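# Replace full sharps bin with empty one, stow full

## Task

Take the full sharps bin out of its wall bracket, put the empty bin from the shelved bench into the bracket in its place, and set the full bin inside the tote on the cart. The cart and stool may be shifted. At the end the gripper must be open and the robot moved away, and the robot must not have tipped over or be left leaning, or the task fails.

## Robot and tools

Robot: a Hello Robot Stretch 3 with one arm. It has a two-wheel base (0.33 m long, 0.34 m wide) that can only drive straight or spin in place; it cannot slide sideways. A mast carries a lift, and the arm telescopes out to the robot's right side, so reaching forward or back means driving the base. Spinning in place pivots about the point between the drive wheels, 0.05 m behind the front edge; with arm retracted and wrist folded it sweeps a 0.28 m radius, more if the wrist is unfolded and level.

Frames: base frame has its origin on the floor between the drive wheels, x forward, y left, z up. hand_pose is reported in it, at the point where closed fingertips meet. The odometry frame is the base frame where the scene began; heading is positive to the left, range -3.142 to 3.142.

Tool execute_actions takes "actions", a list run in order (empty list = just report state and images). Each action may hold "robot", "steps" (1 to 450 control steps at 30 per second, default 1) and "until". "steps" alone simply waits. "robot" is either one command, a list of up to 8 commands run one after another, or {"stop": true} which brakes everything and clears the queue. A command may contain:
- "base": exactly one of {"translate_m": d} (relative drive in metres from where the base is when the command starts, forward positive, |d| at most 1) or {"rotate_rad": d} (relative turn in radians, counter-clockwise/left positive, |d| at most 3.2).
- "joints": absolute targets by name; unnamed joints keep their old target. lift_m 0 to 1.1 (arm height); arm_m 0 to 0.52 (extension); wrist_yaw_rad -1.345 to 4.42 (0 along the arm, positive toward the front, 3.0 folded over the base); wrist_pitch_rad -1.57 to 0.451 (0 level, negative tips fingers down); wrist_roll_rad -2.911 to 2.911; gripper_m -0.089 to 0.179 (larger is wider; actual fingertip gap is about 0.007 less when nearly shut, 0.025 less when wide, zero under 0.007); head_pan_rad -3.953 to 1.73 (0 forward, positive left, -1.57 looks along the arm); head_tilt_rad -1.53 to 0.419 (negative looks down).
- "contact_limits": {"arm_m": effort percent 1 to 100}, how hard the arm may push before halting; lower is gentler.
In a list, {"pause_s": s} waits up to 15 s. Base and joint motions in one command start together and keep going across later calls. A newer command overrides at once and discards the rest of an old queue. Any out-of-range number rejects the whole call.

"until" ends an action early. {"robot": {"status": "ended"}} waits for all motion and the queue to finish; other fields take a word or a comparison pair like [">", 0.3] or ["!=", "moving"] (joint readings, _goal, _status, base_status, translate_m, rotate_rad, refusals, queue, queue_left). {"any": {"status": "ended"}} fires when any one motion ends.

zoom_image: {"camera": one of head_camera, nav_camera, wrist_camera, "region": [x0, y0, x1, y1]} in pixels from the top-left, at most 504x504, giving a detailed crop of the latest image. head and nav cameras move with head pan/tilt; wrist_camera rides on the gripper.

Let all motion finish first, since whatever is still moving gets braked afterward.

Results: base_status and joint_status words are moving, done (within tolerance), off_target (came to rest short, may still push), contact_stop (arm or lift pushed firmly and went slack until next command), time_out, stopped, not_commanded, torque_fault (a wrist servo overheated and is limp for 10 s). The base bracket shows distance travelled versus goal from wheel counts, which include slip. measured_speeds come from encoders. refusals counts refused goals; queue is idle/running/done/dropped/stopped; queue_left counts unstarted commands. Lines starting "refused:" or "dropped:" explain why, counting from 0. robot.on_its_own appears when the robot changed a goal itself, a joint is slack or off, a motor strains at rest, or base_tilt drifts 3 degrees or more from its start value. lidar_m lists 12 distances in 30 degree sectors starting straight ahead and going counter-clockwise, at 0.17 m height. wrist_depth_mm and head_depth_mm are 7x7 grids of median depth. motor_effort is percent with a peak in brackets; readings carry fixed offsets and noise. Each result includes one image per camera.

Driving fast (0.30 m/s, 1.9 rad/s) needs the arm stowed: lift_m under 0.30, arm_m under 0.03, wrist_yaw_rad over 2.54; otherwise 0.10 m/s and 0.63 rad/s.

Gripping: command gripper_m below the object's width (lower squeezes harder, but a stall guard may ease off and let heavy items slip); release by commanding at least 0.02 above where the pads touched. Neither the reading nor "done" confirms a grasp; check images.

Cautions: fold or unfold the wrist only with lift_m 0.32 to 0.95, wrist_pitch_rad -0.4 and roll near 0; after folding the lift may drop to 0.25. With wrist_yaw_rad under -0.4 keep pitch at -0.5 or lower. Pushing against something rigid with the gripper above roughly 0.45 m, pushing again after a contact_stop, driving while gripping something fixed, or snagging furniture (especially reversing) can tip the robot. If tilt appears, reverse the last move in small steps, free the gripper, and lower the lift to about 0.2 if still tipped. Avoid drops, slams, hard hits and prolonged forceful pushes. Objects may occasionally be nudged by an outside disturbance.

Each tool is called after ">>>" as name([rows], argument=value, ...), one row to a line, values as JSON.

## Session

>>> execute_actions(actions=[])

Scene clock: 0.00 s.
robot.base_odometry: x=+0.000 y=+0.000 heading=+0.000 (m, m, rad; robot's odometry frame)
robot.turned_by_wheels: +0.000 (rad since the last result)
robot.turned_by_imu: +0.000 (rad since the last result)
robot.base_tilt: forward=-0.6 right=+1.5 (deg)
robot.lidar_m: 1.72 1.75 1.98 1.87 1.85 1.70 2.34 2.31 2.48 1.33 1.31 1.41
robot.head_depth_mm: 1801 2610 2788 2761 2779 2821 2270 / 1789 2648 2853 2825 2742 2755 2288 / 1698 2580 2702 2676 2668 2652 2282 / 1622 2580 2569 2589 2536 2514 2305 / 1550 2466 2465 2441 2446 2421 2208 / 1542 2402 2368 2377 2314 1676 2212 / 1538 2287 2286 2257 2268 1685 2177
robot.base_status: not_commanded
robot.joint_positions: lift_m=+0.563 arm_m=-0.001 wrist_yaw_rad=+2.912 wrist_pitch_rad=-0.377 wrist_roll_rad=-0.011 gripper_m=+0.037 head_pan_rad=-0.005 head_tilt_rad=-0.011
robot.joint_goals: lift_m=+0.563 arm_m=-0.001 wrist_yaw_rad=+2.912 wrist_pitch_rad=-0.377 wrist_roll_rad=-0.011 gripper_m=+0.037 head_pan_rad=-0.005 head_tilt_rad=-0.011
robot.joint_status: lift_m=not_commanded arm_m=not_commanded wrist_yaw_rad=not_commanded wrist_pitch_rad=not_commanded wrist_roll_rad=not_commanded gripper_m=not_commanded head_pan_rad=not_commanded head_tilt_rad=not_commanded
robot.measured_speeds: translate_m=+0.000 rotate_rad=+0.000 lift_m=+0.000 arm_m=+0.000 wrist_yaw_rad=+0.000 wrist_pitch_rad=+0.000 wrist_roll_rad=+0.000 head_pan_rad=+0.000 head_tilt_rad=+0.000
robot: refusals=0 queue=idle queue_left=0
robot.motor_effort: left_wheel=+1 right_wheel=+0 lift_m=+40 arm_m=+0 wrist_yaw_rad=+1 wrist_pitch_rad=+6 wrist_roll_rad=+0 gripper_m=+0 head_pan_rad=+1 head_tilt_rad=+2 (%)
robot.hand_pose: x=+0.0310 y=+0.0790 z=+0.5846 quat_wxyz=(+0.211, +0.701, +0.053, +0.679) (m; robot's base frame)
robot.wrist_depth_mm: - - - - - - - / - - - - - - - / - - - - - - - / - - - - - - - / 986 - - - - - - / 809 828 806 847 866 883 920 / 712 737 740 736 740 782 768
pictures: head_camera (sideways: a quarter turn clockwise sets it upright), nav_camera (sideways: a quarter turn counterclockwise sets it upright), wrist_camera
camera_calibration (this result's frames):
head_camera: T_world_to_cam=[[0.029836, 0.0167523, -0.999414, 1.32161], [-0.0467086, 0.998791, 0.0153475, -0.0157014], [0.998463, 0.0462233, 0.0305824, -0.0846204], [0, 0, 0, 1]] pos_world=[0.0443252, -0.00254624, 1.32367]
nav_camera: T_world_to_cam=[[-0.0179457, -0.0325802, 0.999308, -1.25626], [0.00621092, -0.999453, -0.0324734, 0.0912375], [0.99982, 0.00562387, 0.0181383, -0.0677909], [0, 0, 0, 1]] pos_world=[0.0446674, 0.0506396, 1.25959]
wrist_camera: T_world_to_cam=[[0.976415, -0.211567, 0.0430511, -0.0414828], [-0.0805702, -0.542055, -0.836471, 0.562631], [0.200306, 0.813274, -0.546317, 0.415241], [0, 0, 0, 1]] pos_world=[0.00266051, -0.041504, 0.699264]
Images, in order (width x height): head_camera 896x504, nav_camera 672x504, wrist_camera 644x364.

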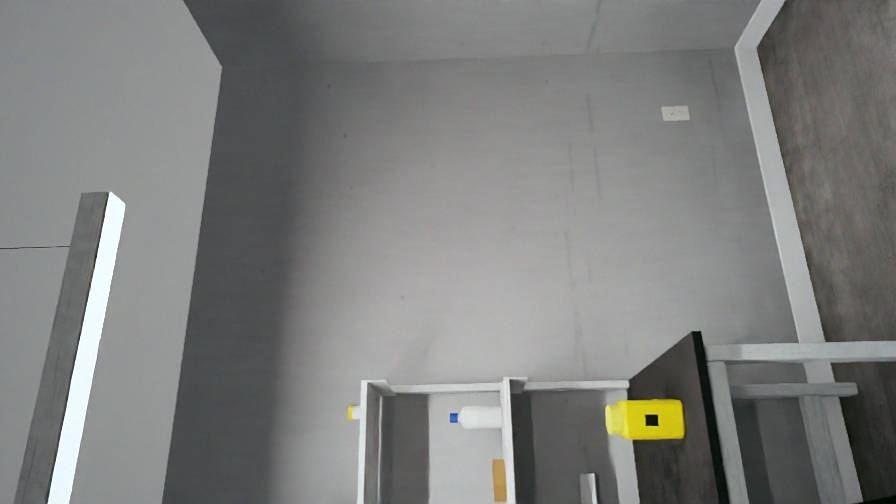

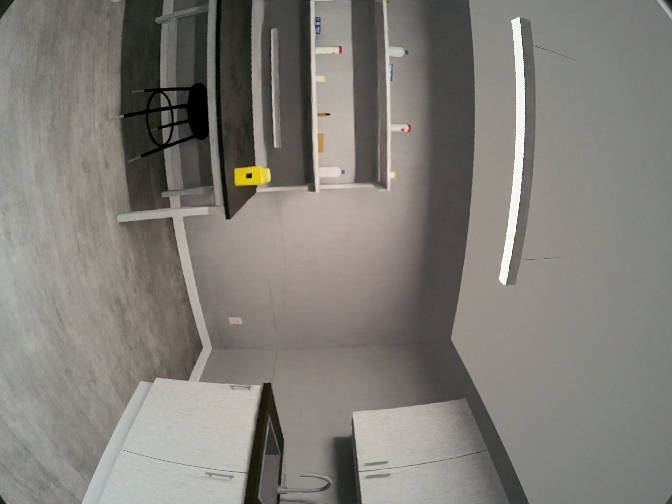

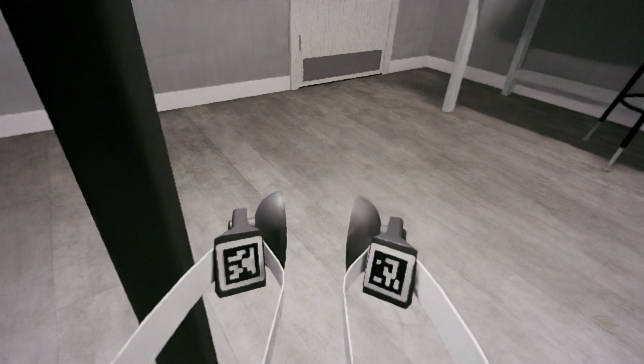

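>>> zoom_image(camera="head_camera", region=[580, 320, 896, 504])

>>> execute_actions([
  {"robot":{"joints":{"head_pan_rad":-2.9,"head_tilt_rad":-0.4,"lift_m":0.285}},"steps":150,"until":{"robot":{"status":"ended"}}},
])

Region (580, 320, 896, 504) of head_camera's 896x504 image, scaled by 1.595, with more detail than that image has; it fills the top 293 rows of this view, and the rest is white.

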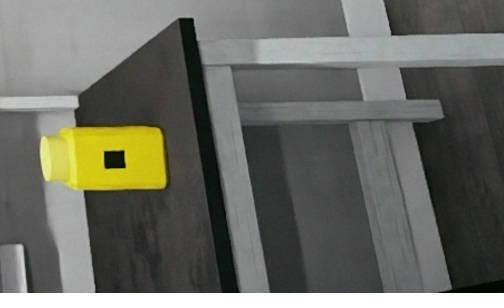

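Scene clock: 3.73 s.
robot.base_odometry: x=+0.000 y=+0.000 heading=+0.000 (m, m, rad; robot's odometry frame)
robot.turned_by_wheels: +0.000 (rad since the last result)
robot.turned_by_imu: -0.001 (rad since the last result)
robot.base_tilt: forward=-0.5 right=+1.6 (deg)
robot.lidar_m: 1.72 1.75 1.98 1.87 1.85 1.70 2.33 2.30 2.48 1.33 1.31 1.41
robot.head_depth_mm: 2055 2187 2355 2543 2386 1762 1414 / 2048 2160 2331 2503 2386 1778 1417 / 2015 2154 2305 2442 2412 1781 1419 / 1988 2104 2218 2438 2427 1802 1434 / 1961 2095 2215 2382 2454 1803 1439 / 1938 2035 2190 2339 2447 1825 1450 / 1899 2030 2159 2284 2381 1825 1458
robot.base_status: not_commanded
robot.joint_positions: lift_m=+0.285 arm_m=-0.001 wrist_yaw_rad=+2.912 wrist_pitch_rad=-0.377 wrist_roll_rad=-0.011 gripper_m=+0.037 head_pan_rad=-2.893 head_tilt_rad=-0.395
robot.joint_goals: lift_m=+0.285 arm_m=-0.001 wrist_yaw_rad=+2.912 wrist_pitch_rad=-0.377 wrist_roll_rad=-0.011 gripper_m=+0.037 head_pan_rad=-2.900 head_tilt_rad=-0.400
robot.joint_status: lift_m=done arm_m=not_commanded wrist_yaw_rad=not_commanded wrist_pitch_rad=not_commanded wrist_roll_rad=not_commanded gripper_m=not_commanded head_pan_rad=done head_tilt_rad=done
robot.measured_speeds: translate_m=+0.000 rotate_rad=+0.000 lift_m=+0.000 arm_m=+0.000 wrist_yaw_rad=+0.000 wrist_pitch_rad=+0.000 wrist_roll_rad=+0.000 head_pan_rad=+0.000 head_tilt_rad=+0.000
robot: refusals=0 queue=done queue_left=0
robot.motor_effort: left_wheel=+2(1) right_wheel=+0(0) lift_m=+28(44) arm_m=+0(0) wrist_yaw_rad=+1(1) wrist_pitch_rad=+6(6) wrist_roll_rad=+0(0) gripper_m=+0(1) head_pan_rad=-2(37) head_tilt_rad=-1(19) (%)
robot.hand_pose: x=+0.0310 y=+0.0790 z=+0.3074 quat_wxyz=(+0.211, +0.701, +0.054, +0.679) (m; robot's base frame)
robot.wrist_depth_mm: - - - - - - - / - - - - - - - / 915 - - 1000 - - - / 716 - 756 774 779 789 811 / 589 - 622 612 642 640 651 / 491 494 - 520 526 544 545 / 449 - - 453 444 458 469
pictures: head_camera (sideways: a quarter turn clockwise sets it upright), nav_camera (sideways: a quarter turn counterclockwise sets it upright), wrist_camera
camera_calibration (this result's frames):
head_camera: T_world_to_cam=[[0.339988, 0.068939, -0.937899, 1.23915], [0.286449, -0.957511, 0.0334573, -0.0412984], [-0.895743, -0.280036, -0.34529, 0.416199], [0, 0, 0, 1]] pos_world=[-0.0366587, -0.00841863, 1.30729]
nav_camera: T_world_to_cam=[[-0.354586, -0.0563739, 0.933323, -1.16782], [-0.244051, 0.96916, -0.0341808, 0.0949702], [-0.902612, -0.239899, -0.357408, 0.432648], [0, 0, 0, 1]] pos_world=[-0.000399452, -0.0540839, 1.24783]
wrist_camera: T_world_to_cam=[[0.976418, -0.211553, 0.0430459, -0.0295454], [-0.0806313, -0.542317, -0.836296, 0.330661], [0.200266, 0.813104, -0.546585, 0.263899], [0, 0, 0, 1]] pos_world=[0.00266037, -0.0415047, 0.422045]
Images, in order (width x height): head_camera 896x504, nav_camera 672x504, wrist_camera 644x364.

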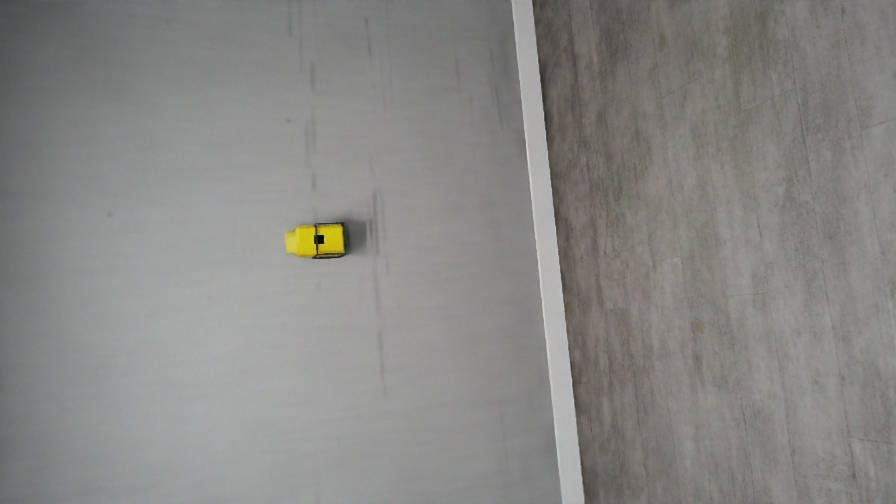

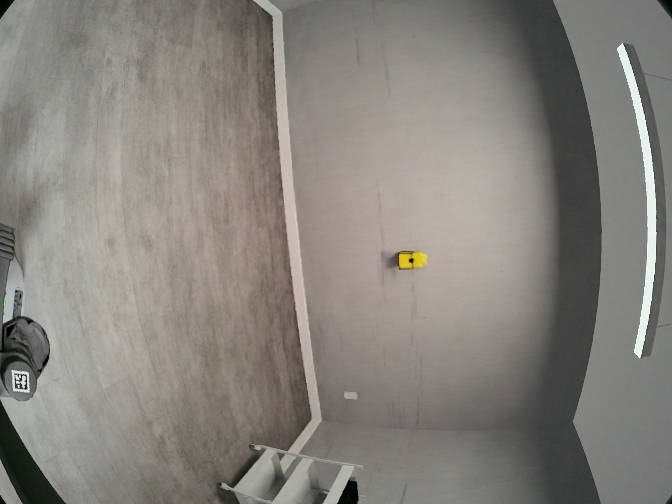

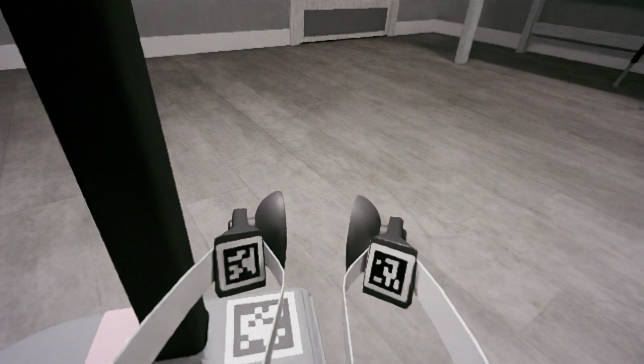

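>>> execute_actions(actions=[])

Scene clock: 5.70 s.
robot.base_odometry: x=+0.000 y=+0.000 heading=+0.000 (m, m, rad; robot's odometry frame)
robot.turned_by_wheels: +0.000 (rad since the last result)
robot.turned_by_imu: +0.000 (rad since the last result)
robot.base_tilt: forward=-0.5 right=+1.6 (deg)
robot.lidar_m: 1.71 1.75 1.98 1.87 1.85 1.70 2.33 2.31 2.47 1.33 1.31 1.41
robot.head_depth_mm: 2067 2191 2334 2528 2351 1758 1404 / 2041 2168 2298 2490 2395 1775 1421 / 2011 2143 2298 2440 2400 1781 1423 / 1991 2113 2199 2390 2433 1800 1435 / 1960 2083 2230 2362 2441 1800 1443 / 1927 2050 2170 2323 2441 1825 1451 / 1915 2023 2148 2279 2392 1842 1461
robot.base_status: not_commanded
robot.joint_positions: lift_m=+0.285 arm_m=-0.001 wrist_yaw_rad=+2.912 wrist_pitch_rad=-0.377 wrist_roll_rad=-0.011 gripper_m=+0.037 head_pan_rad=-2.893 head_tilt_rad=-0.395
robot.joint_goals: lift_m=+0.285 arm_m=-0.001 wrist_yaw_rad=+2.912 wrist_pitch_rad=-0.377 wrist_roll_rad=-0.011 gripper_m=+0.037 head_pan_rad=-2.900 head_tilt_rad=-0.400
robot.joint_status: lift_m=done arm_m=not_commanded wrist_yaw_rad=not_commanded wrist_pitch_rad=not_commanded wrist_roll_rad=not_commanded gripper_m=not_commanded head_pan_rad=done head_tilt_rad=done
robot.measured_speeds: translate_m=+0.000 rotate_rad=+0.000 lift_m=+0.000 arm_m=+0.000 wrist_yaw_rad=+0.000 wrist_pitch_rad=+0.000 wrist_roll_rad=+0.000 head_pan_rad=+0.000 head_tilt_rad=+0.000
robot: refusals=0 queue=done queue_left=0
robot.motor_effort: left_wheel=+1(2) right_wheel=+0(0) lift_m=+28(28) arm_m=+0(0) wrist_yaw_rad=+1(1) wrist_pitch_rad=+6(6) wrist_roll_rad=+0(0) gripper_m=+0(1) head_pan_rad=-2(3) head_tilt_rad=-2(2) (%)
robot.hand_pose: x=+0.0310 y=+0.0790 z=+0.3074 quat_wxyz=(+0.211, +0.701, +0.054, +0.679) (m; robot's base frame)
robot.wrist_depth_mm: - - - - - - - / - - - - - - - / 911 - - - - - - / 721 - 741 758 777 813 831 / 590 - 614 619 647 640 661 / 493 497 - 520 526 527 548 / 452 - - 452 446 459 465
pictures: head_camera (sideways: a quarter turn clockwise sets it upright), nav_camera (sideways: a quarter turn counterclockwise sets it upright), wrist_camera
camera_calibration (this result's frames):
head_camera: T_world_to_cam=[[0.339988, 0.068939, -0.937899, 1.23915], [0.286449, -0.957511, 0.0334573, -0.0412984], [-0.895743, -0.280036, -0.34529, 0.416199], [0, 0, 0, 1]] pos_world=[-0.0366587, -0.00841863, 1.30729]
nav_camera: T_world_to_cam=[[-0.354586, -0.056374, 0.933322, -1.16782], [-0.244051, 0.96916, -0.0341808, 0.0949702], [-0.902612, -0.239899, -0.357408, 0.432649], [0, 0, 0, 1]] pos_world=[-0.000399448, -0.0540839, 1.24783]
wrist_camera: T_world_to_cam=[[0.976418, -0.211554, 0.0430459, -0.0295454], [-0.0806314, -0.542317, -0.836296, 0.330661], [0.200266, 0.813104, -0.546585, 0.263899], [0, 0, 0, 1]] pos_world=[0.00266039, -0.0415047, 0.422045]
Images, in order (width x height): head_camera 896x504, nav_camera 672x504, wrist_camera 644x364.

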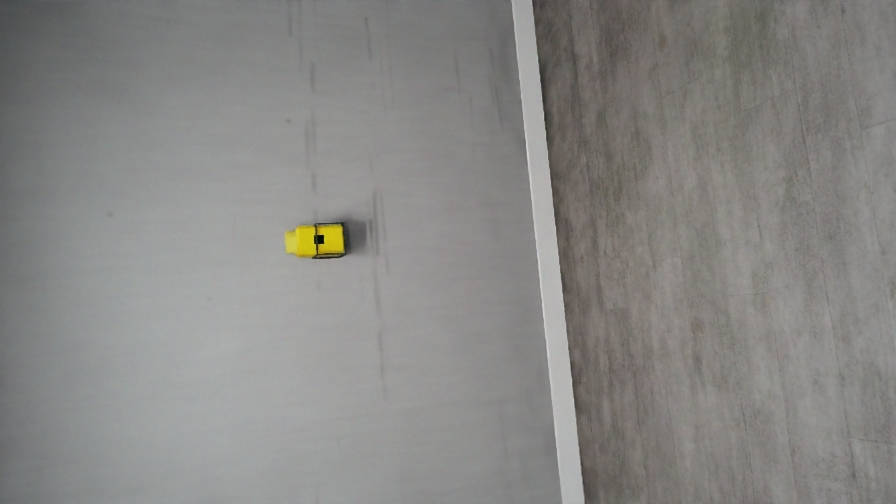

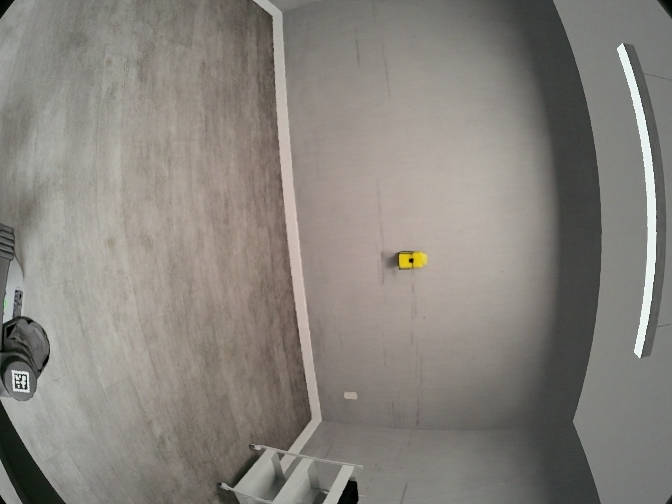

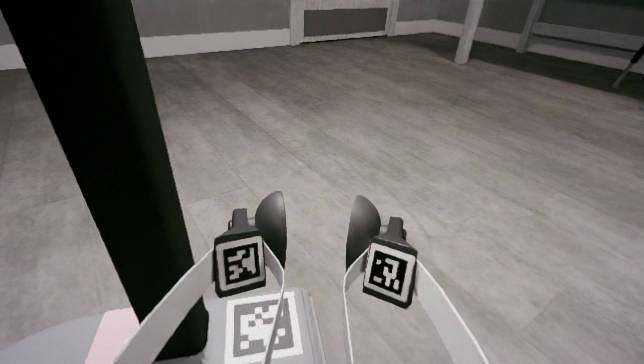

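>>> execute_actions([
  {"robot":{"base":{"rotate_rad":0.225},"joints":{"head_pan_rad":-1.57,"head_tilt_rad":-0.45}},"steps":200,"until":{"robot":{"base_status":["!=","moving"]}}},
  {"robot":{"base":{"translate_m":-1.0}},"steps":300,"until":{"robot":{"translate_m":["<",-0.572]}}},
  {"robot":{"base":{"translate_m":-1.0}},"steps":300,"until":{"robot":{"base_status":["!=","moving"]}}},
  {"robot":{"base":{"rotate_rad":-1.372},"joints":{"lift_m":0.83}},"steps":300,"until":{"robot":{"lift_m":[">",0.36]}}},
  {"robot":{"joints":{"wrist_yaw_rad":0.0,"gripper_m":0.165}},"steps":300,"until":{"robot":{"wrist_yaw_rad":["<",0.6]}}},
  {"robot":{"joints":{"wrist_pitch_rad":0.03}},"steps":300,"until":{"robot":{"status":"ended"}}},
])

Scene clock: 21.57 s.
robot.base_odometry: x=-1.533 y=-0.351 heading=-1.147 (m, m, rad; robot's odometry frame)
robot.turned_by_wheels: -1.147 (rad since the last result)
robot.turned_by_imu: -1.170 (rad since the last result)
robot.base_tilt: forward=-0.6 right=+1.5 (deg)
robot.lidar_m: 2.22 1.97 2.31 3.28 2.17 1.16 1.13 1.08 0.79 0.76 0.80 1.10
robot.head_depth_mm: 619 661 711 770 845 914 1030 / 618 661 714 775 844 928 1021 / 620 665 716 682 722 937 1015 / 623 667 721 770 852 942 1043 / 623 671 721 783 859 934 1056 / 627 672 726 787 860 951 1055 / 629 674 727 791 863 955 1065
robot.base_status: done (rotate_rad -1.3719 of -1.3720)
robot.joint_positions: lift_m=+0.830 arm_m=-0.001 wrist_yaw_rad=+0.003 wrist_pitch_rad=+0.005 wrist_roll_rad=-0.011 gripper_m=+0.165 head_pan_rad=-1.577 head_tilt_rad=-0.445
robot.joint_goals: lift_m=+0.830 arm_m=-0.001 wrist_yaw_rad=+0.000 wrist_pitch_rad=+0.030 wrist_roll_rad=-0.011 gripper_m=+0.165 head_pan_rad=-1.570 head_tilt_rad=-0.450
robot.joint_status: lift_m=done arm_m=not_commanded wrist_yaw_rad=done wrist_pitch_rad=done wrist_roll_rad=not_commanded gripper_m=done head_pan_rad=done head_tilt_rad=done
robot.measured_speeds: translate_m=+0.000 rotate_rad=+0.000 lift_m=+0.000 arm_m=+0.000 wrist_yaw_rad=+0.000 wrist_pitch_rad=+0.000 wrist_roll_rad=+0.000 head_pan_rad=+0.000 head_tilt_rad=+0.000
robot: refusals=0 queue=done queue_left=0
robot.motor_effort: left_wheel=+4(7) right_wheel=-4(11) lift_m=+52(55) arm_m=-1(0) wrist_yaw_rad=-3(4) wrist_pitch_rad=+9(10) wrist_roll_rad=+0(1) gripper_m=-1(84) head_pan_rad=+2(35) head_tilt_rad=-1(9) (%)
robot.hand_pose: x=-0.0207 y=-0.4007 z=+0.9456 quat_wxyz=(+0.711, -0.001, -0.703, +0.003) (m; robot's base frame)
robot.wrist_depth_mm: 495 498 491 493 488 484 474 / 512 509 503 494 499 495 488 / 532 530 515 416 517 518 514 / 544 544 536 427 529 530 522 / 557 566 552 550 555 542 540 / - 577 581 567 562 562 558 / 600 592 597 587 589 582 578
pictures: head_camera (sideways: a quarter turn clockwise sets it upright), nav_camera (sideways: a quarter turn counterclockwise sets it upright), wrist_camera
camera_calibration (this result's frames):
head_camera: T_world_to_cam=[[0.0192688, 0.393061, -0.919311, 1.21684], [0.998787, 0.0341106, 0.0355189, -0.0483254], [0.0453193, -0.91888, -0.391927, 0.47115], [0, 0, 0, 1]] pos_world=[0.00346751, -0.0437147, 1.30503]
nav_camera: T_world_to_cam=[[-0.0351061, -0.403776, 0.914184, -1.14479], [-0.999372, 0.00983538, -0.0340334, 0.0993835], [0.00475051, -0.914805, -0.403868, 0.487574], [0, 0, 0, 1]] pos_world=[0.0568158, -0.0171803, 1.24684]
wrist_camera: T_world_to_cam=[[-0.998937, -0.00209524, 0.0460573, -0.0678976], [-0.0455816, 0.194976, -0.979748, 1.03189], [-0.00692729, -0.980806, -0.194865, -0.0426001], [0, 0, 0, 1]] pos_world=[-0.0210852, -0.243119, 1.00582]
Images, in order (width x height): head_camera 896x504, nav_camera 672x504, wrist_camera 644x364.

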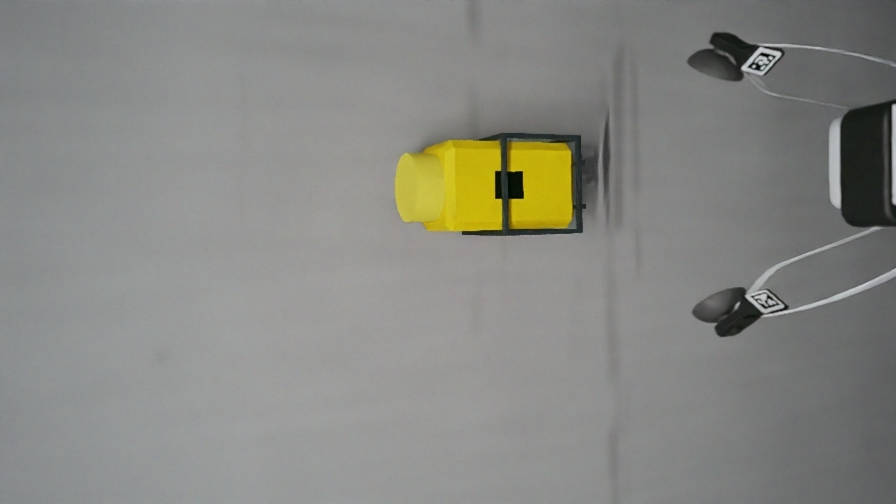

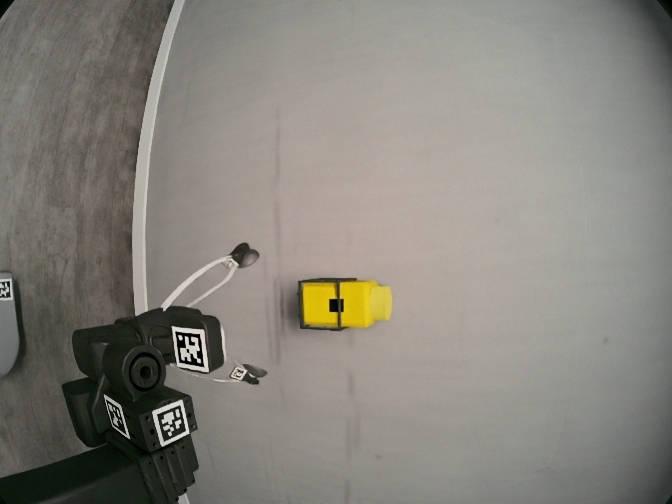

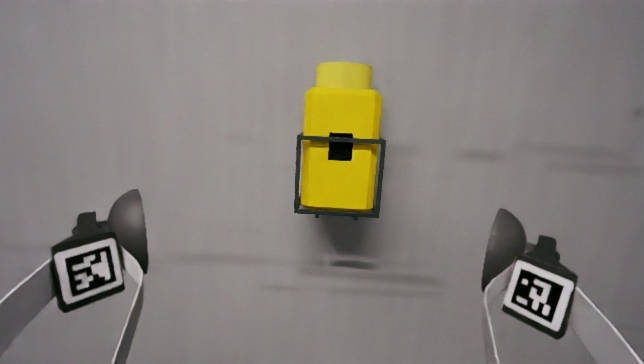

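>>> execute_actions([
  {"robot":[{"base":{"rotate_rad":-0.022},"joints":{"lift_m":0.895,"arm_m":0.17}},{"base":{"translate_m":-0.016}}],"steps":300,"until":{"robot":{"status":"ended"}}},
])

Scene clock: 27.50 s.
robot.base_odometry: x=-1.540 y=-0.336 heading=-1.169 (m, m, rad; robot's odometry frame)
robot.turned_by_wheels: -0.022 (rad since the last result)
robot.turned_by_imu: -0.024 (rad since the last result)
robot.base_tilt: forward=-0.6 right=+1.5 (deg)
robot.lidar_m: 2.24 1.98 2.28 3.29 2.20 1.15 1.11 1.10 0.80 0.77 0.79 1.07
robot.head_depth_mm: 619 666 718 775 824 - 1058 / 620 666 717 779 - - 1058 / 621 664 720 718 - - 1059 / 621 668 720 753 852 938 1045 / 623 667 720 784 858 942 1045 / 625 668 720 781 857 940 1044 / 625 669 721 782 856 944 1049
robot.base_status: done (translate_m -0.0160 of -0.0160)
robot.joint_positions: lift_m=+0.895 arm_m=+0.170 wrist_yaw_rad=+0.002 wrist_pitch_rad=+0.006 wrist_roll_rad=-0.011 gripper_m=+0.165 head_pan_rad=-1.577 head_tilt_rad=-0.445
robot.joint_goals: lift_m=+0.895 arm_m=+0.170 wrist_yaw_rad=+0.000 wrist_pitch_rad=+0.030 wrist_roll_rad=-0.011 gripper_m=+0.165 head_pan_rad=-1.570 head_tilt_rad=-0.450
robot.joint_status: lift_m=done arm_m=done wrist_yaw_rad=done wrist_pitch_rad=done wrist_roll_rad=not_commanded gripper_m=done head_pan_rad=done head_tilt_rad=done
robot.measured_speeds: translate_m=+0.000 rotate_rad=+0.000 lift_m=+0.000 arm_m=+0.000 wrist_yaw_rad=+0.000 wrist_pitch_rad=+0.000 wrist_roll_rad=+0.000 head_pan_rad=+0.000 head_tilt_rad=+0.000
robot: refusals=0 queue=done queue_left=0
robot.motor_effort: left_wheel=+4(8) right_wheel=-4(11) lift_m=+52(52) arm_m=+3(4) wrist_yaw_rad=-2(3) wrist_pitch_rad=+9(9) wrist_roll_rad=+0(0) gripper_m=+0(1) head_pan_rad=+3(3) head_tilt_rad=-2(1) (%)
robot.hand_pose: x=-0.0210 y=-0.5711 z=+1.0107 quat_wxyz=(+0.711, -0.001, -0.703, +0.002) (m; robot's base frame)
robot.wrist_depth_mm: 326 329 326 325 325 325 323 / 336 335 338 339 335 339 338 / 348 346 346 262 347 349 345 / 361 358 358 252 359 358 358 / 370 372 370 262 369 368 369 / - 383 381 271 383 381 384 / 396 400 401 277 398 396 398
pictures: head_camera (sideways: a quarter turn clockwise sets it upright), nav_camera (sideways: a quarter turn counterclockwise sets it upright), wrist_camera
camera_calibration (this result's frames):
head_camera: T_world_to_cam=[[0.0192688, 0.393061, -0.91931, 1.21684], [0.998787, 0.0341106, 0.0355189, -0.0483254], [0.0453193, -0.918879, -0.391927, 0.471151], [0, 0, 0, 1]] pos_world=[0.00346751, -0.0437147, 1.30503]
nav_camera: T_world_to_cam=[[-0.0351061, -0.403776, 0.914184, -1.14479], [-0.999372, 0.00983539, -0.0340334, 0.0993835], [0.00475051, -0.914805, -0.403868, 0.487574], [0, 0, 0, 1]] pos_world=[0.0568158, -0.0171803, 1.24684]
wrist_camera: T_world_to_cam=[[-0.998938, -0.000861463, 0.0460569, -0.0708595], [-0.0453455, 0.194413, -0.979871, 1.12874], [-0.00810994, -0.980919, -0.194246, -0.197708], [0, 0, 0, 1]] pos_world=[-0.0212044, -0.413439, 1.07088]
Images, in order (width x height): head_camera 896x504, nav_camera 672x504, wrist_camera 644x364.

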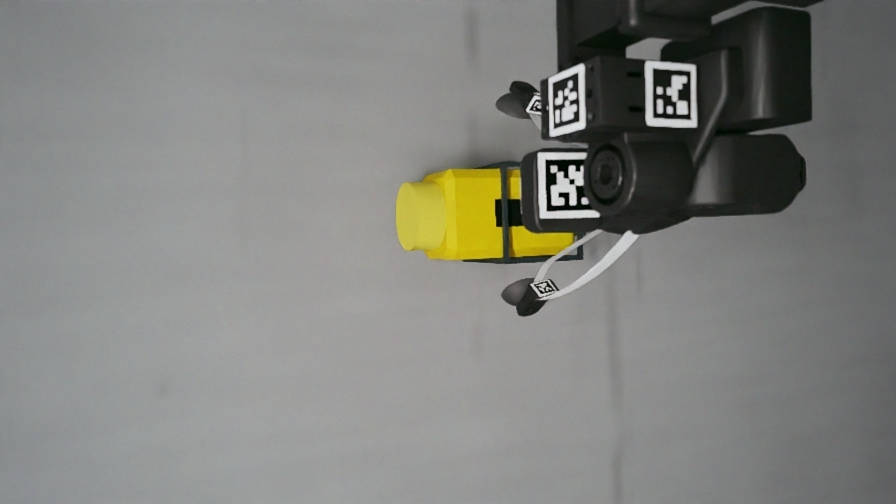

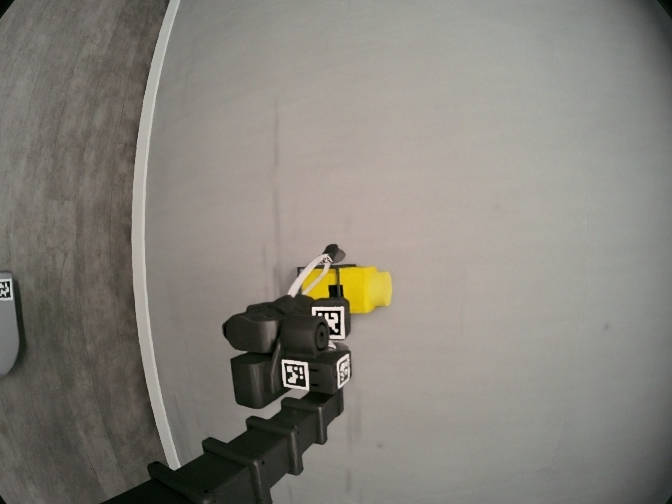

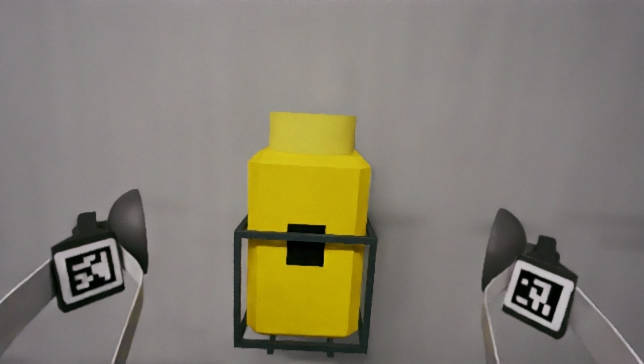

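>>> execute_actions([
  {"robot":{"base":{"translate_m":0.007},"joints":{"arm_m":0.30}},"steps":300,"until":{"robot":{"status":"ended"}}},
])

Scene clock: 31.00 s.
robot.base_odometry: x=-1.537 y=-0.342 heading=-1.169 (m, m, rad; robot's odometry frame)
robot.turned_by_wheels: +0.000 (rad since the last result)
robot.turned_by_imu: -0.001 (rad since the last result)
robot.base_tilt: forward=-0.7 right=+1.6 (deg)
robot.lidar_m: 2.23 1.97 2.27 3.31 2.21 1.17 1.12 1.10 0.80 0.76 0.79 1.07
robot.head_depth_mm: 619 666 718 768 - 946 1043 / 620 667 717 760 - 935 1038 / 622 666 717 752 - 938 1043 / 621 667 720 752 859 940 1041 / 624 666 720 781 853 937 1045 / 624 668 721 781 855 944 1051 / 623 669 720 781 856 943 1046
robot.base_status: done (translate_m +0.0070 of +0.0070)
robot.joint_positions: lift_m=+0.895 arm_m=+0.300 wrist_yaw_rad=+0.001 wrist_pitch_rad=+0.006 wrist_roll_rad=-0.011 gripper_m=+0.165 head_pan_rad=-1.577 head_tilt_rad=-0.445
robot.joint_goals: lift_m=+0.895 arm_m=+0.300 wrist_yaw_rad=+0.000 wrist_pitch_rad=+0.030 wrist_roll_rad=-0.011 gripper_m=+0.165 head_pan_rad=-1.570 head_tilt_rad=-0.450
robot.joint_status: lift_m=done arm_m=done wrist_yaw_rad=done wrist_pitch_rad=done wrist_roll_rad=not_commanded gripper_m=done head_pan_rad=done head_tilt_rad=done
robot.measured_speeds: translate_m=+0.000 rotate_rad=+0.000 lift_m=+0.000 arm_m=+0.000 wrist_yaw_rad=+0.000 wrist_pitch_rad=+0.000 wrist_roll_rad=+0.000 head_pan_rad=+0.000 head_tilt_rad=+0.000
robot: refusals=0 queue=done queue_left=0
robot.motor_effort: left_wheel=+4(8) right_wheel=-4(8) lift_m=+51(52) arm_m=+3(2) wrist_yaw_rad=-1(2) wrist_pitch_rad=+9(9) wrist_roll_rad=+0(0) gripper_m=+0(0) head_pan_rad=+3(2) head_tilt_rad=-2(1) (%)
robot.hand_pose: x=-0.0211 y=-0.7011 z=+1.0107 quat_wxyz=(+0.711, -0.001, -0.703, +0.002) (m; robot's base frame)
robot.wrist_depth_mm: 204 205 204 205 205 204 203 / 210 211 211 211 210 212 210 / 217 216 214 125 215 217 217 / 225 223 135 127 219 224 225 / 232 231 123 123 125 230 230 / - 242 128 127 131 239 239 / 249 246 130 130 133 248 247
pictures: head_camera (sideways: a quarter turn clockwise sets it upright), nav_camera (sideways: a quarter turn counterclockwise sets it upright), wrist_camera
camera_calibration (this result's frames):
head_camera: T_world_to_cam=[[0.0192688, 0.393061, -0.919311, 1.21684], [0.998787, 0.0341106, 0.0355189, -0.0483254], [0.0453193, -0.91888, -0.391927, 0.47115], [0, 0, 0, 1]] pos_world=[0.00346751, -0.0437147, 1.30503]
nav_camera: T_world_to_cam=[[-0.0351061, -0.403776, 0.914184, -1.14479], [-0.999372, 0.00983538, -0.0340334, 0.0993835], [0.00475051, -0.914805, -0.403868, 0.487574], [0, 0, 0, 1]] pos_world=[0.0568158, -0.0171803, 1.24684]
wrist_camera: T_world_to_cam=[[-0.998939, -0.000739941, 0.0460571, -0.0709176], [-0.045322, 0.194419, -0.979871, 1.15402], [-0.00822931, -0.980918, -0.194246, -0.325232], [0, 0, 0, 1]] pos_world=[-0.0212164, -0.543442, 1.07088]
Images, in order (width x height): head_camera 896x504, nav_camera 672x504, wrist_camera 644x364.

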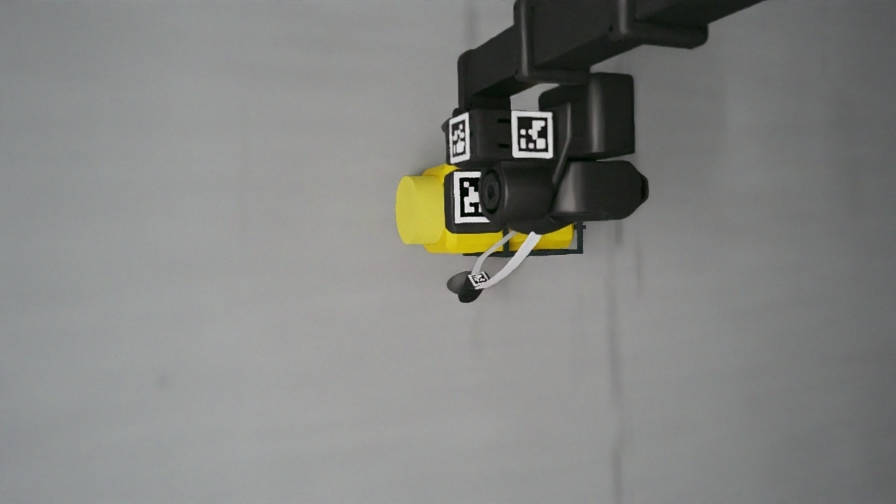

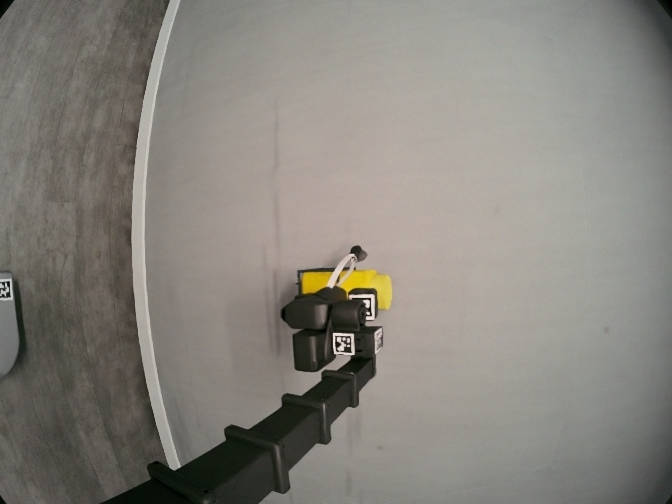

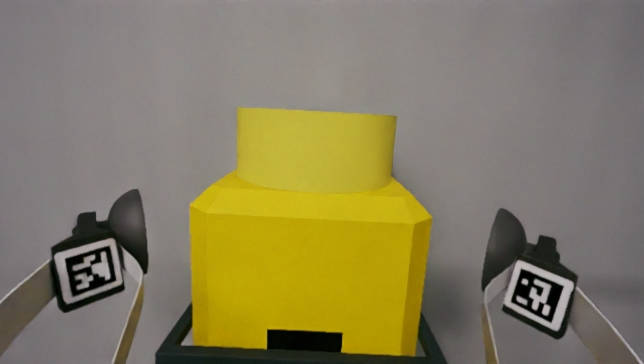

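>>> execute_actions([
  {"robot":[{"joints":{"arm_m":0.31},"base":{"translate_m":0.0015}},{"joints":{"gripper_m":0.066}},{"joints":{"lift_m":0.93,"head_pan_rad":-2.6,"head_tilt_rad":-0.6}}],"steps":300,"until":{"robot":{"status":"ended"}}},
])

Scene clock: 35.57 s.
robot.base_odometry: x=-1.536 y=-0.344 heading=-1.169 (m, m, rad; robot's odometry frame)
robot.turned_by_wheels: +0.000 (rad since the last result)
robot.turned_by_imu: -0.001 (rad since the last result)
robot.base_tilt: forward=-0.6 right=+1.6 (deg)
robot.lidar_m: 2.23 1.97 2.27 3.29 2.21 1.17 1.12 1.10 0.80 0.77 0.79 1.08
robot.head_depth_mm: 1290 1398 1530 1683 1761 1465 1318 / 1352 1480 1617 1812 1828 1478 - / 1385 1520 1686 1857 1836 1520 - / 1190 1304 1422 1555 1682 1587 - / 1042 1114 1199 1306 1422 - - / 916 978 1037 1113 1210 - - / 821 868 920 976 1045 - 1180
robot.base_status: done (translate_m +0.0015 of +0.0015)
robot.joint_positions: lift_m=+0.929 arm_m=+0.310 wrist_yaw_rad=+0.003 wrist_pitch_rad=-0.040 wrist_roll_rad=-0.011 gripper_m=+0.067 head_pan_rad=-2.593 head_tilt_rad=-0.592
robot.joint_goals: lift_m=+0.930 arm_m=+0.310 wrist_yaw_rad=+0.000 wrist_pitch_rad=+0.030 wrist_roll_rad=-0.011 gripper_m=+0.066 head_pan_rad=-2.600 head_tilt_rad=-0.600
robot.joint_status: lift_m=done arm_m=done wrist_yaw_rad=done wrist_pitch_rad=done wrist_roll_rad=not_commanded gripper_m=done head_pan_rad=done head_tilt_rad=done
robot.measured_speeds: translate_m=+0.000 rotate_rad=+0.000 lift_m=+0.000 arm_m=+0.000 wrist_yaw_rad=+0.000 wrist_pitch_rad=+0.000 wrist_roll_rad=+0.000 head_pan_rad=+0.000 head_tilt_rad=+0.000
robot: refusals=0 queue=done queue_left=0
robot.motor_effort: left_wheel=+3(8) right_wheel=-4(9) lift_m=+57(60) arm_m=+2(3) wrist_yaw_rad=-3(4) wrist_pitch_rad=+25(27) wrist_roll_rad=+0(0) gripper_m=-20(90) head_pan_rad=-3(36) head_tilt_rad=-3(16) (%)
robot.hand_pose: x=-0.0207 y=-0.7099 z=+1.0339 quat_wxyz=(+0.711, +0.015, -0.703, -0.013) (m; robot's base frame)
robot.wrist_depth_mm: 192 192 192 191 190 190 189 / 200 199 198 199 198 198 197 / 207 206 203 123 204 204 204 / 214 215 139 124 210 214 213 / 224 226 118 118 118 221 222 / 234 237 120 120 120 228 230 / 246 244 123 123 123 243 242
pictures: head_camera (sideways: a quarter turn clockwise sets it upright), nav_camera (sideways: a quarter turn counterclockwise sets it upright), wrist_camera
camera_calibration (this result's frames):
head_camera: T_world_to_cam=[[0.455651, 0.258825, -0.851699, 1.12599], [0.550371, -0.833912, 0.0410239, -0.0527496], [-0.699624, -0.487443, -0.522423, 0.645498], [0, 0, 0, 1]] pos_world=[-0.0324205, -0.020779, 1.29839]
nav_camera: T_world_to_cam=[[-0.472361, -0.250555, 0.845043, -1.05194], [-0.513918, 0.8572, -0.0331092, 0.0952126], [-0.716075, -0.449922, -0.533673, 0.660872], [0, 0, 0, 1]] pos_world=[0.0252717, -0.0478436, 1.24477]
wrist_camera: T_world_to_cam=[[-0.998931, -0.00415557, 0.0460406, -0.0740644], [-0.0457015, 0.238618, -0.970038, 1.19969], [-0.00695504, -0.971105, -0.238552, -0.276557], [0, 0, 0, 1]] pos_world=[-0.021081, -0.55514, 1.10118]
Images, in order (width x height): head_camera 896x504, nav_camera 672x504, wrist_camera 644x364.

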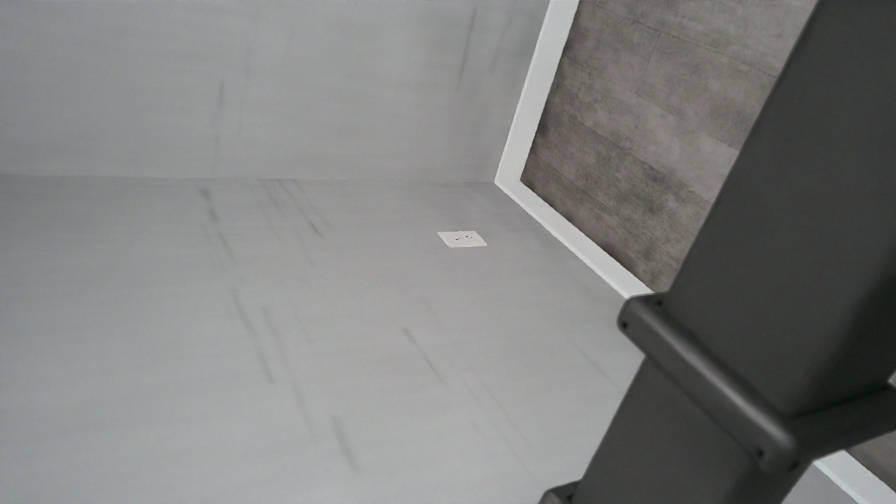

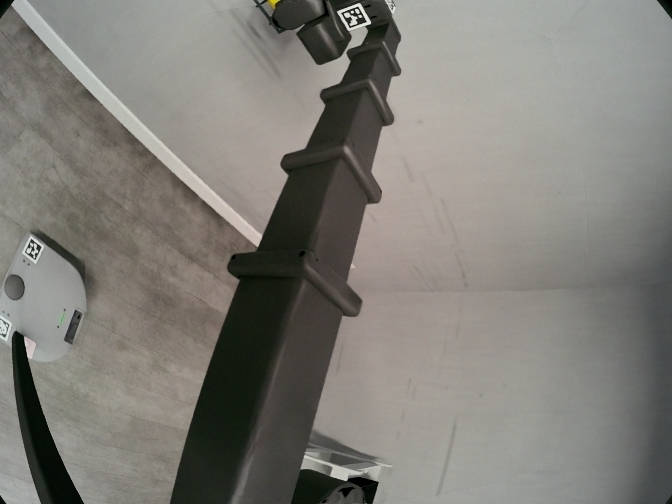

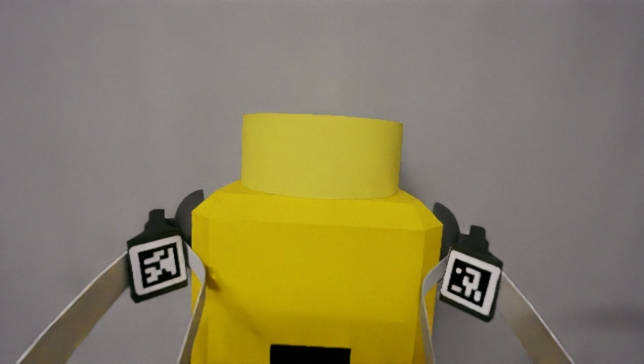

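>>> execute_actions([
  {"robot":[{"joints":{"lift_m":1.045,"wrist_pitch_rad":0.07,"head_pan_rad":-3.5,"head_tilt_rad":-0.5}},{"joints":{"arm_m":0.0}}],"steps":300,"until":{"robot":{"status":"ended"}}},
])

Scene clock: 38.17 s.
robot.base_odometry: x=-1.536 y=-0.344 heading=-1.169 (m, m, rad; robot's odometry frame)
robot.turned_by_wheels: +0.000 (rad since the last result)
robot.turned_by_imu: -0.001 (rad since the last result)
robot.base_tilt: forward=-0.6 right=+1.7 (deg)
robot.lidar_m: 2.23 1.96 2.27 3.29 2.21 1.17 1.12 1.10 0.79 0.76 0.79 1.07
robot.head_depth_mm: - - - - - - 1298 / - - - - - - 1269 / 1407 1493 - - - - 1276 / 1365 1478 - - - - 1248 / 1327 1428 - - - - - / 1284 1378 - - - - - / 1243 1328 - - - - -
robot.base_status: done (translate_m +0.0015 of +0.0015)
robot.joint_positions: lift_m=+1.044 arm_m=+0.310 wrist_yaw_rad=+0.003 wrist_pitch_rad=-0.006 wrist_roll_rad=-0.011 gripper_m=+0.067 head_pan_rad=-3.493 head_tilt_rad=-0.508
robot.joint_goals: lift_m=+1.045 arm_m=+0.310 wrist_yaw_rad=+0.000 wrist_pitch_rad=+0.070 wrist_roll_rad=-0.011 gripper_m=+0.066 head_pan_rad=-3.500 head_tilt_rad=-0.500
robot.joint_status: lift_m=done arm_m=done wrist_yaw_rad=done wrist_pitch_rad=off_target wrist_roll_rad=not_commanded gripper_m=done head_pan_rad=done head_tilt_rad=done
robot.measured_speeds: translate_m=+0.000 rotate_rad=+0.000 lift_m=+0.000 arm_m=+0.000 wrist_yaw_rad=+0.000 wrist_pitch_rad=+0.000 wrist_roll_rad=+0.000 head_pan_rad=+0.000 head_tilt_rad=+0.000
robot: refusals=0 queue=dropped queue_left=0
robot.motor_effort: left_wheel=+4(4) right_wheel=-4(4) lift_m=+56(59) arm_m=+2(1) wrist_yaw_rad=-3(3) wrist_pitch_rad=+28(33) wrist_roll_rad=+0(0) gripper_m=-19(19) head_pan_rad=-2(35) head_tilt_rad=+3(13) (%)
robot.hand_pose: x=-0.0207 y=-0.7109 z=+1.1575 quat_wxyz=(+0.711, +0.003, -0.703, -0.001) (m; robot's base frame)
robot.wrist_depth_mm: 194 193 194 194 193 193 193 / 199 200 200 200 200 199 199 / 207 207 205 136 205 205 207 / 214 215 211 132 212 212 212 / 224 221 121 122 122 220 220 / 230 231 120 120 121 227 229 / - 240 118 118 119 239 238
pictures: head_camera (sideways: a quarter turn clockwise sets it upright), nav_camera (sideways: a quarter turn counterclockwise sets it upright), wrist_camera
dropped: robot: command 0 of its queue: wrist_pitch_rad: off_target
camera_calibration (this result's frames):
head_camera: T_world_to_cam=[[0.41643, -0.170567, -0.893025, 1.18013], [-0.307986, -0.950634, 0.0379518, -0.0435184], [-0.855413, 0.259235, -0.448404, 0.550139], [0, 0, 0, 1]] pos_world=[-0.0342474, 0.0173051, 1.30222]
nav_camera: T_world_to_cam=[[-0.420835, 0.188978, 0.887235, -1.10728], [0.349371, 0.936377, -0.033731, 0.0907597], [-0.837161, 0.295779, -0.460084, 0.565861], [0, 0, 0, 1]] pos_world=[-0.0239727, -0.043104, 1.24582]
wrist_camera: T_world_to_cam=[[-0.998935, -0.00262152, 0.046062, -0.0786882], [-0.0456136, 0.206008, -0.977487, 1.30526], [-0.00692661, -0.978547, -0.205908, -0.291125], [0, 0, 0, 1]] pos_world=[-0.0210834, -0.553979, 1.21955]
Images, in order (width x height): head_camera 896x504, nav_camera 672x504, wrist_camera 644x364.

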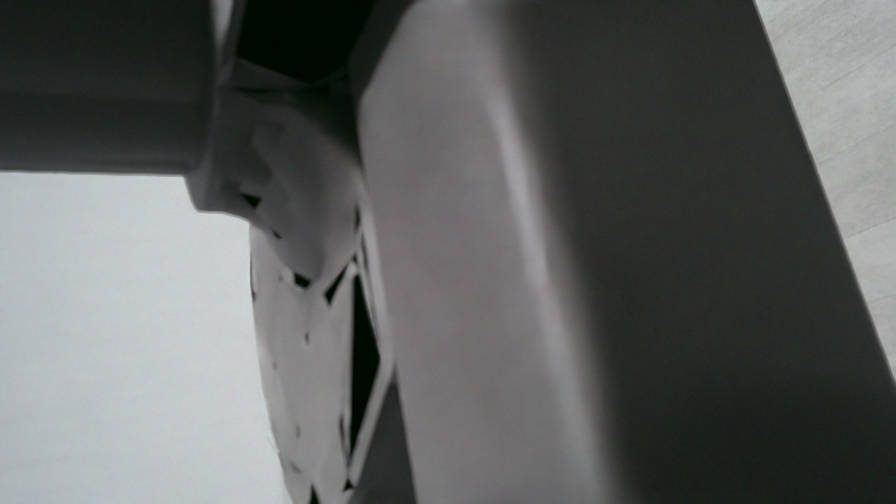

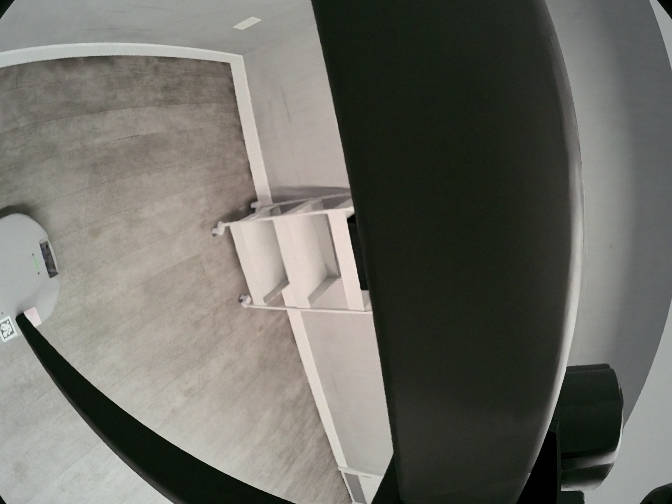

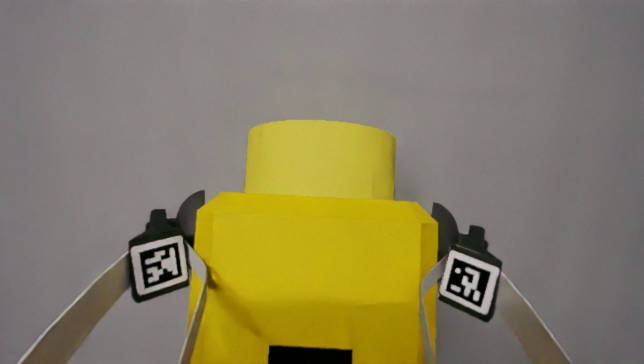

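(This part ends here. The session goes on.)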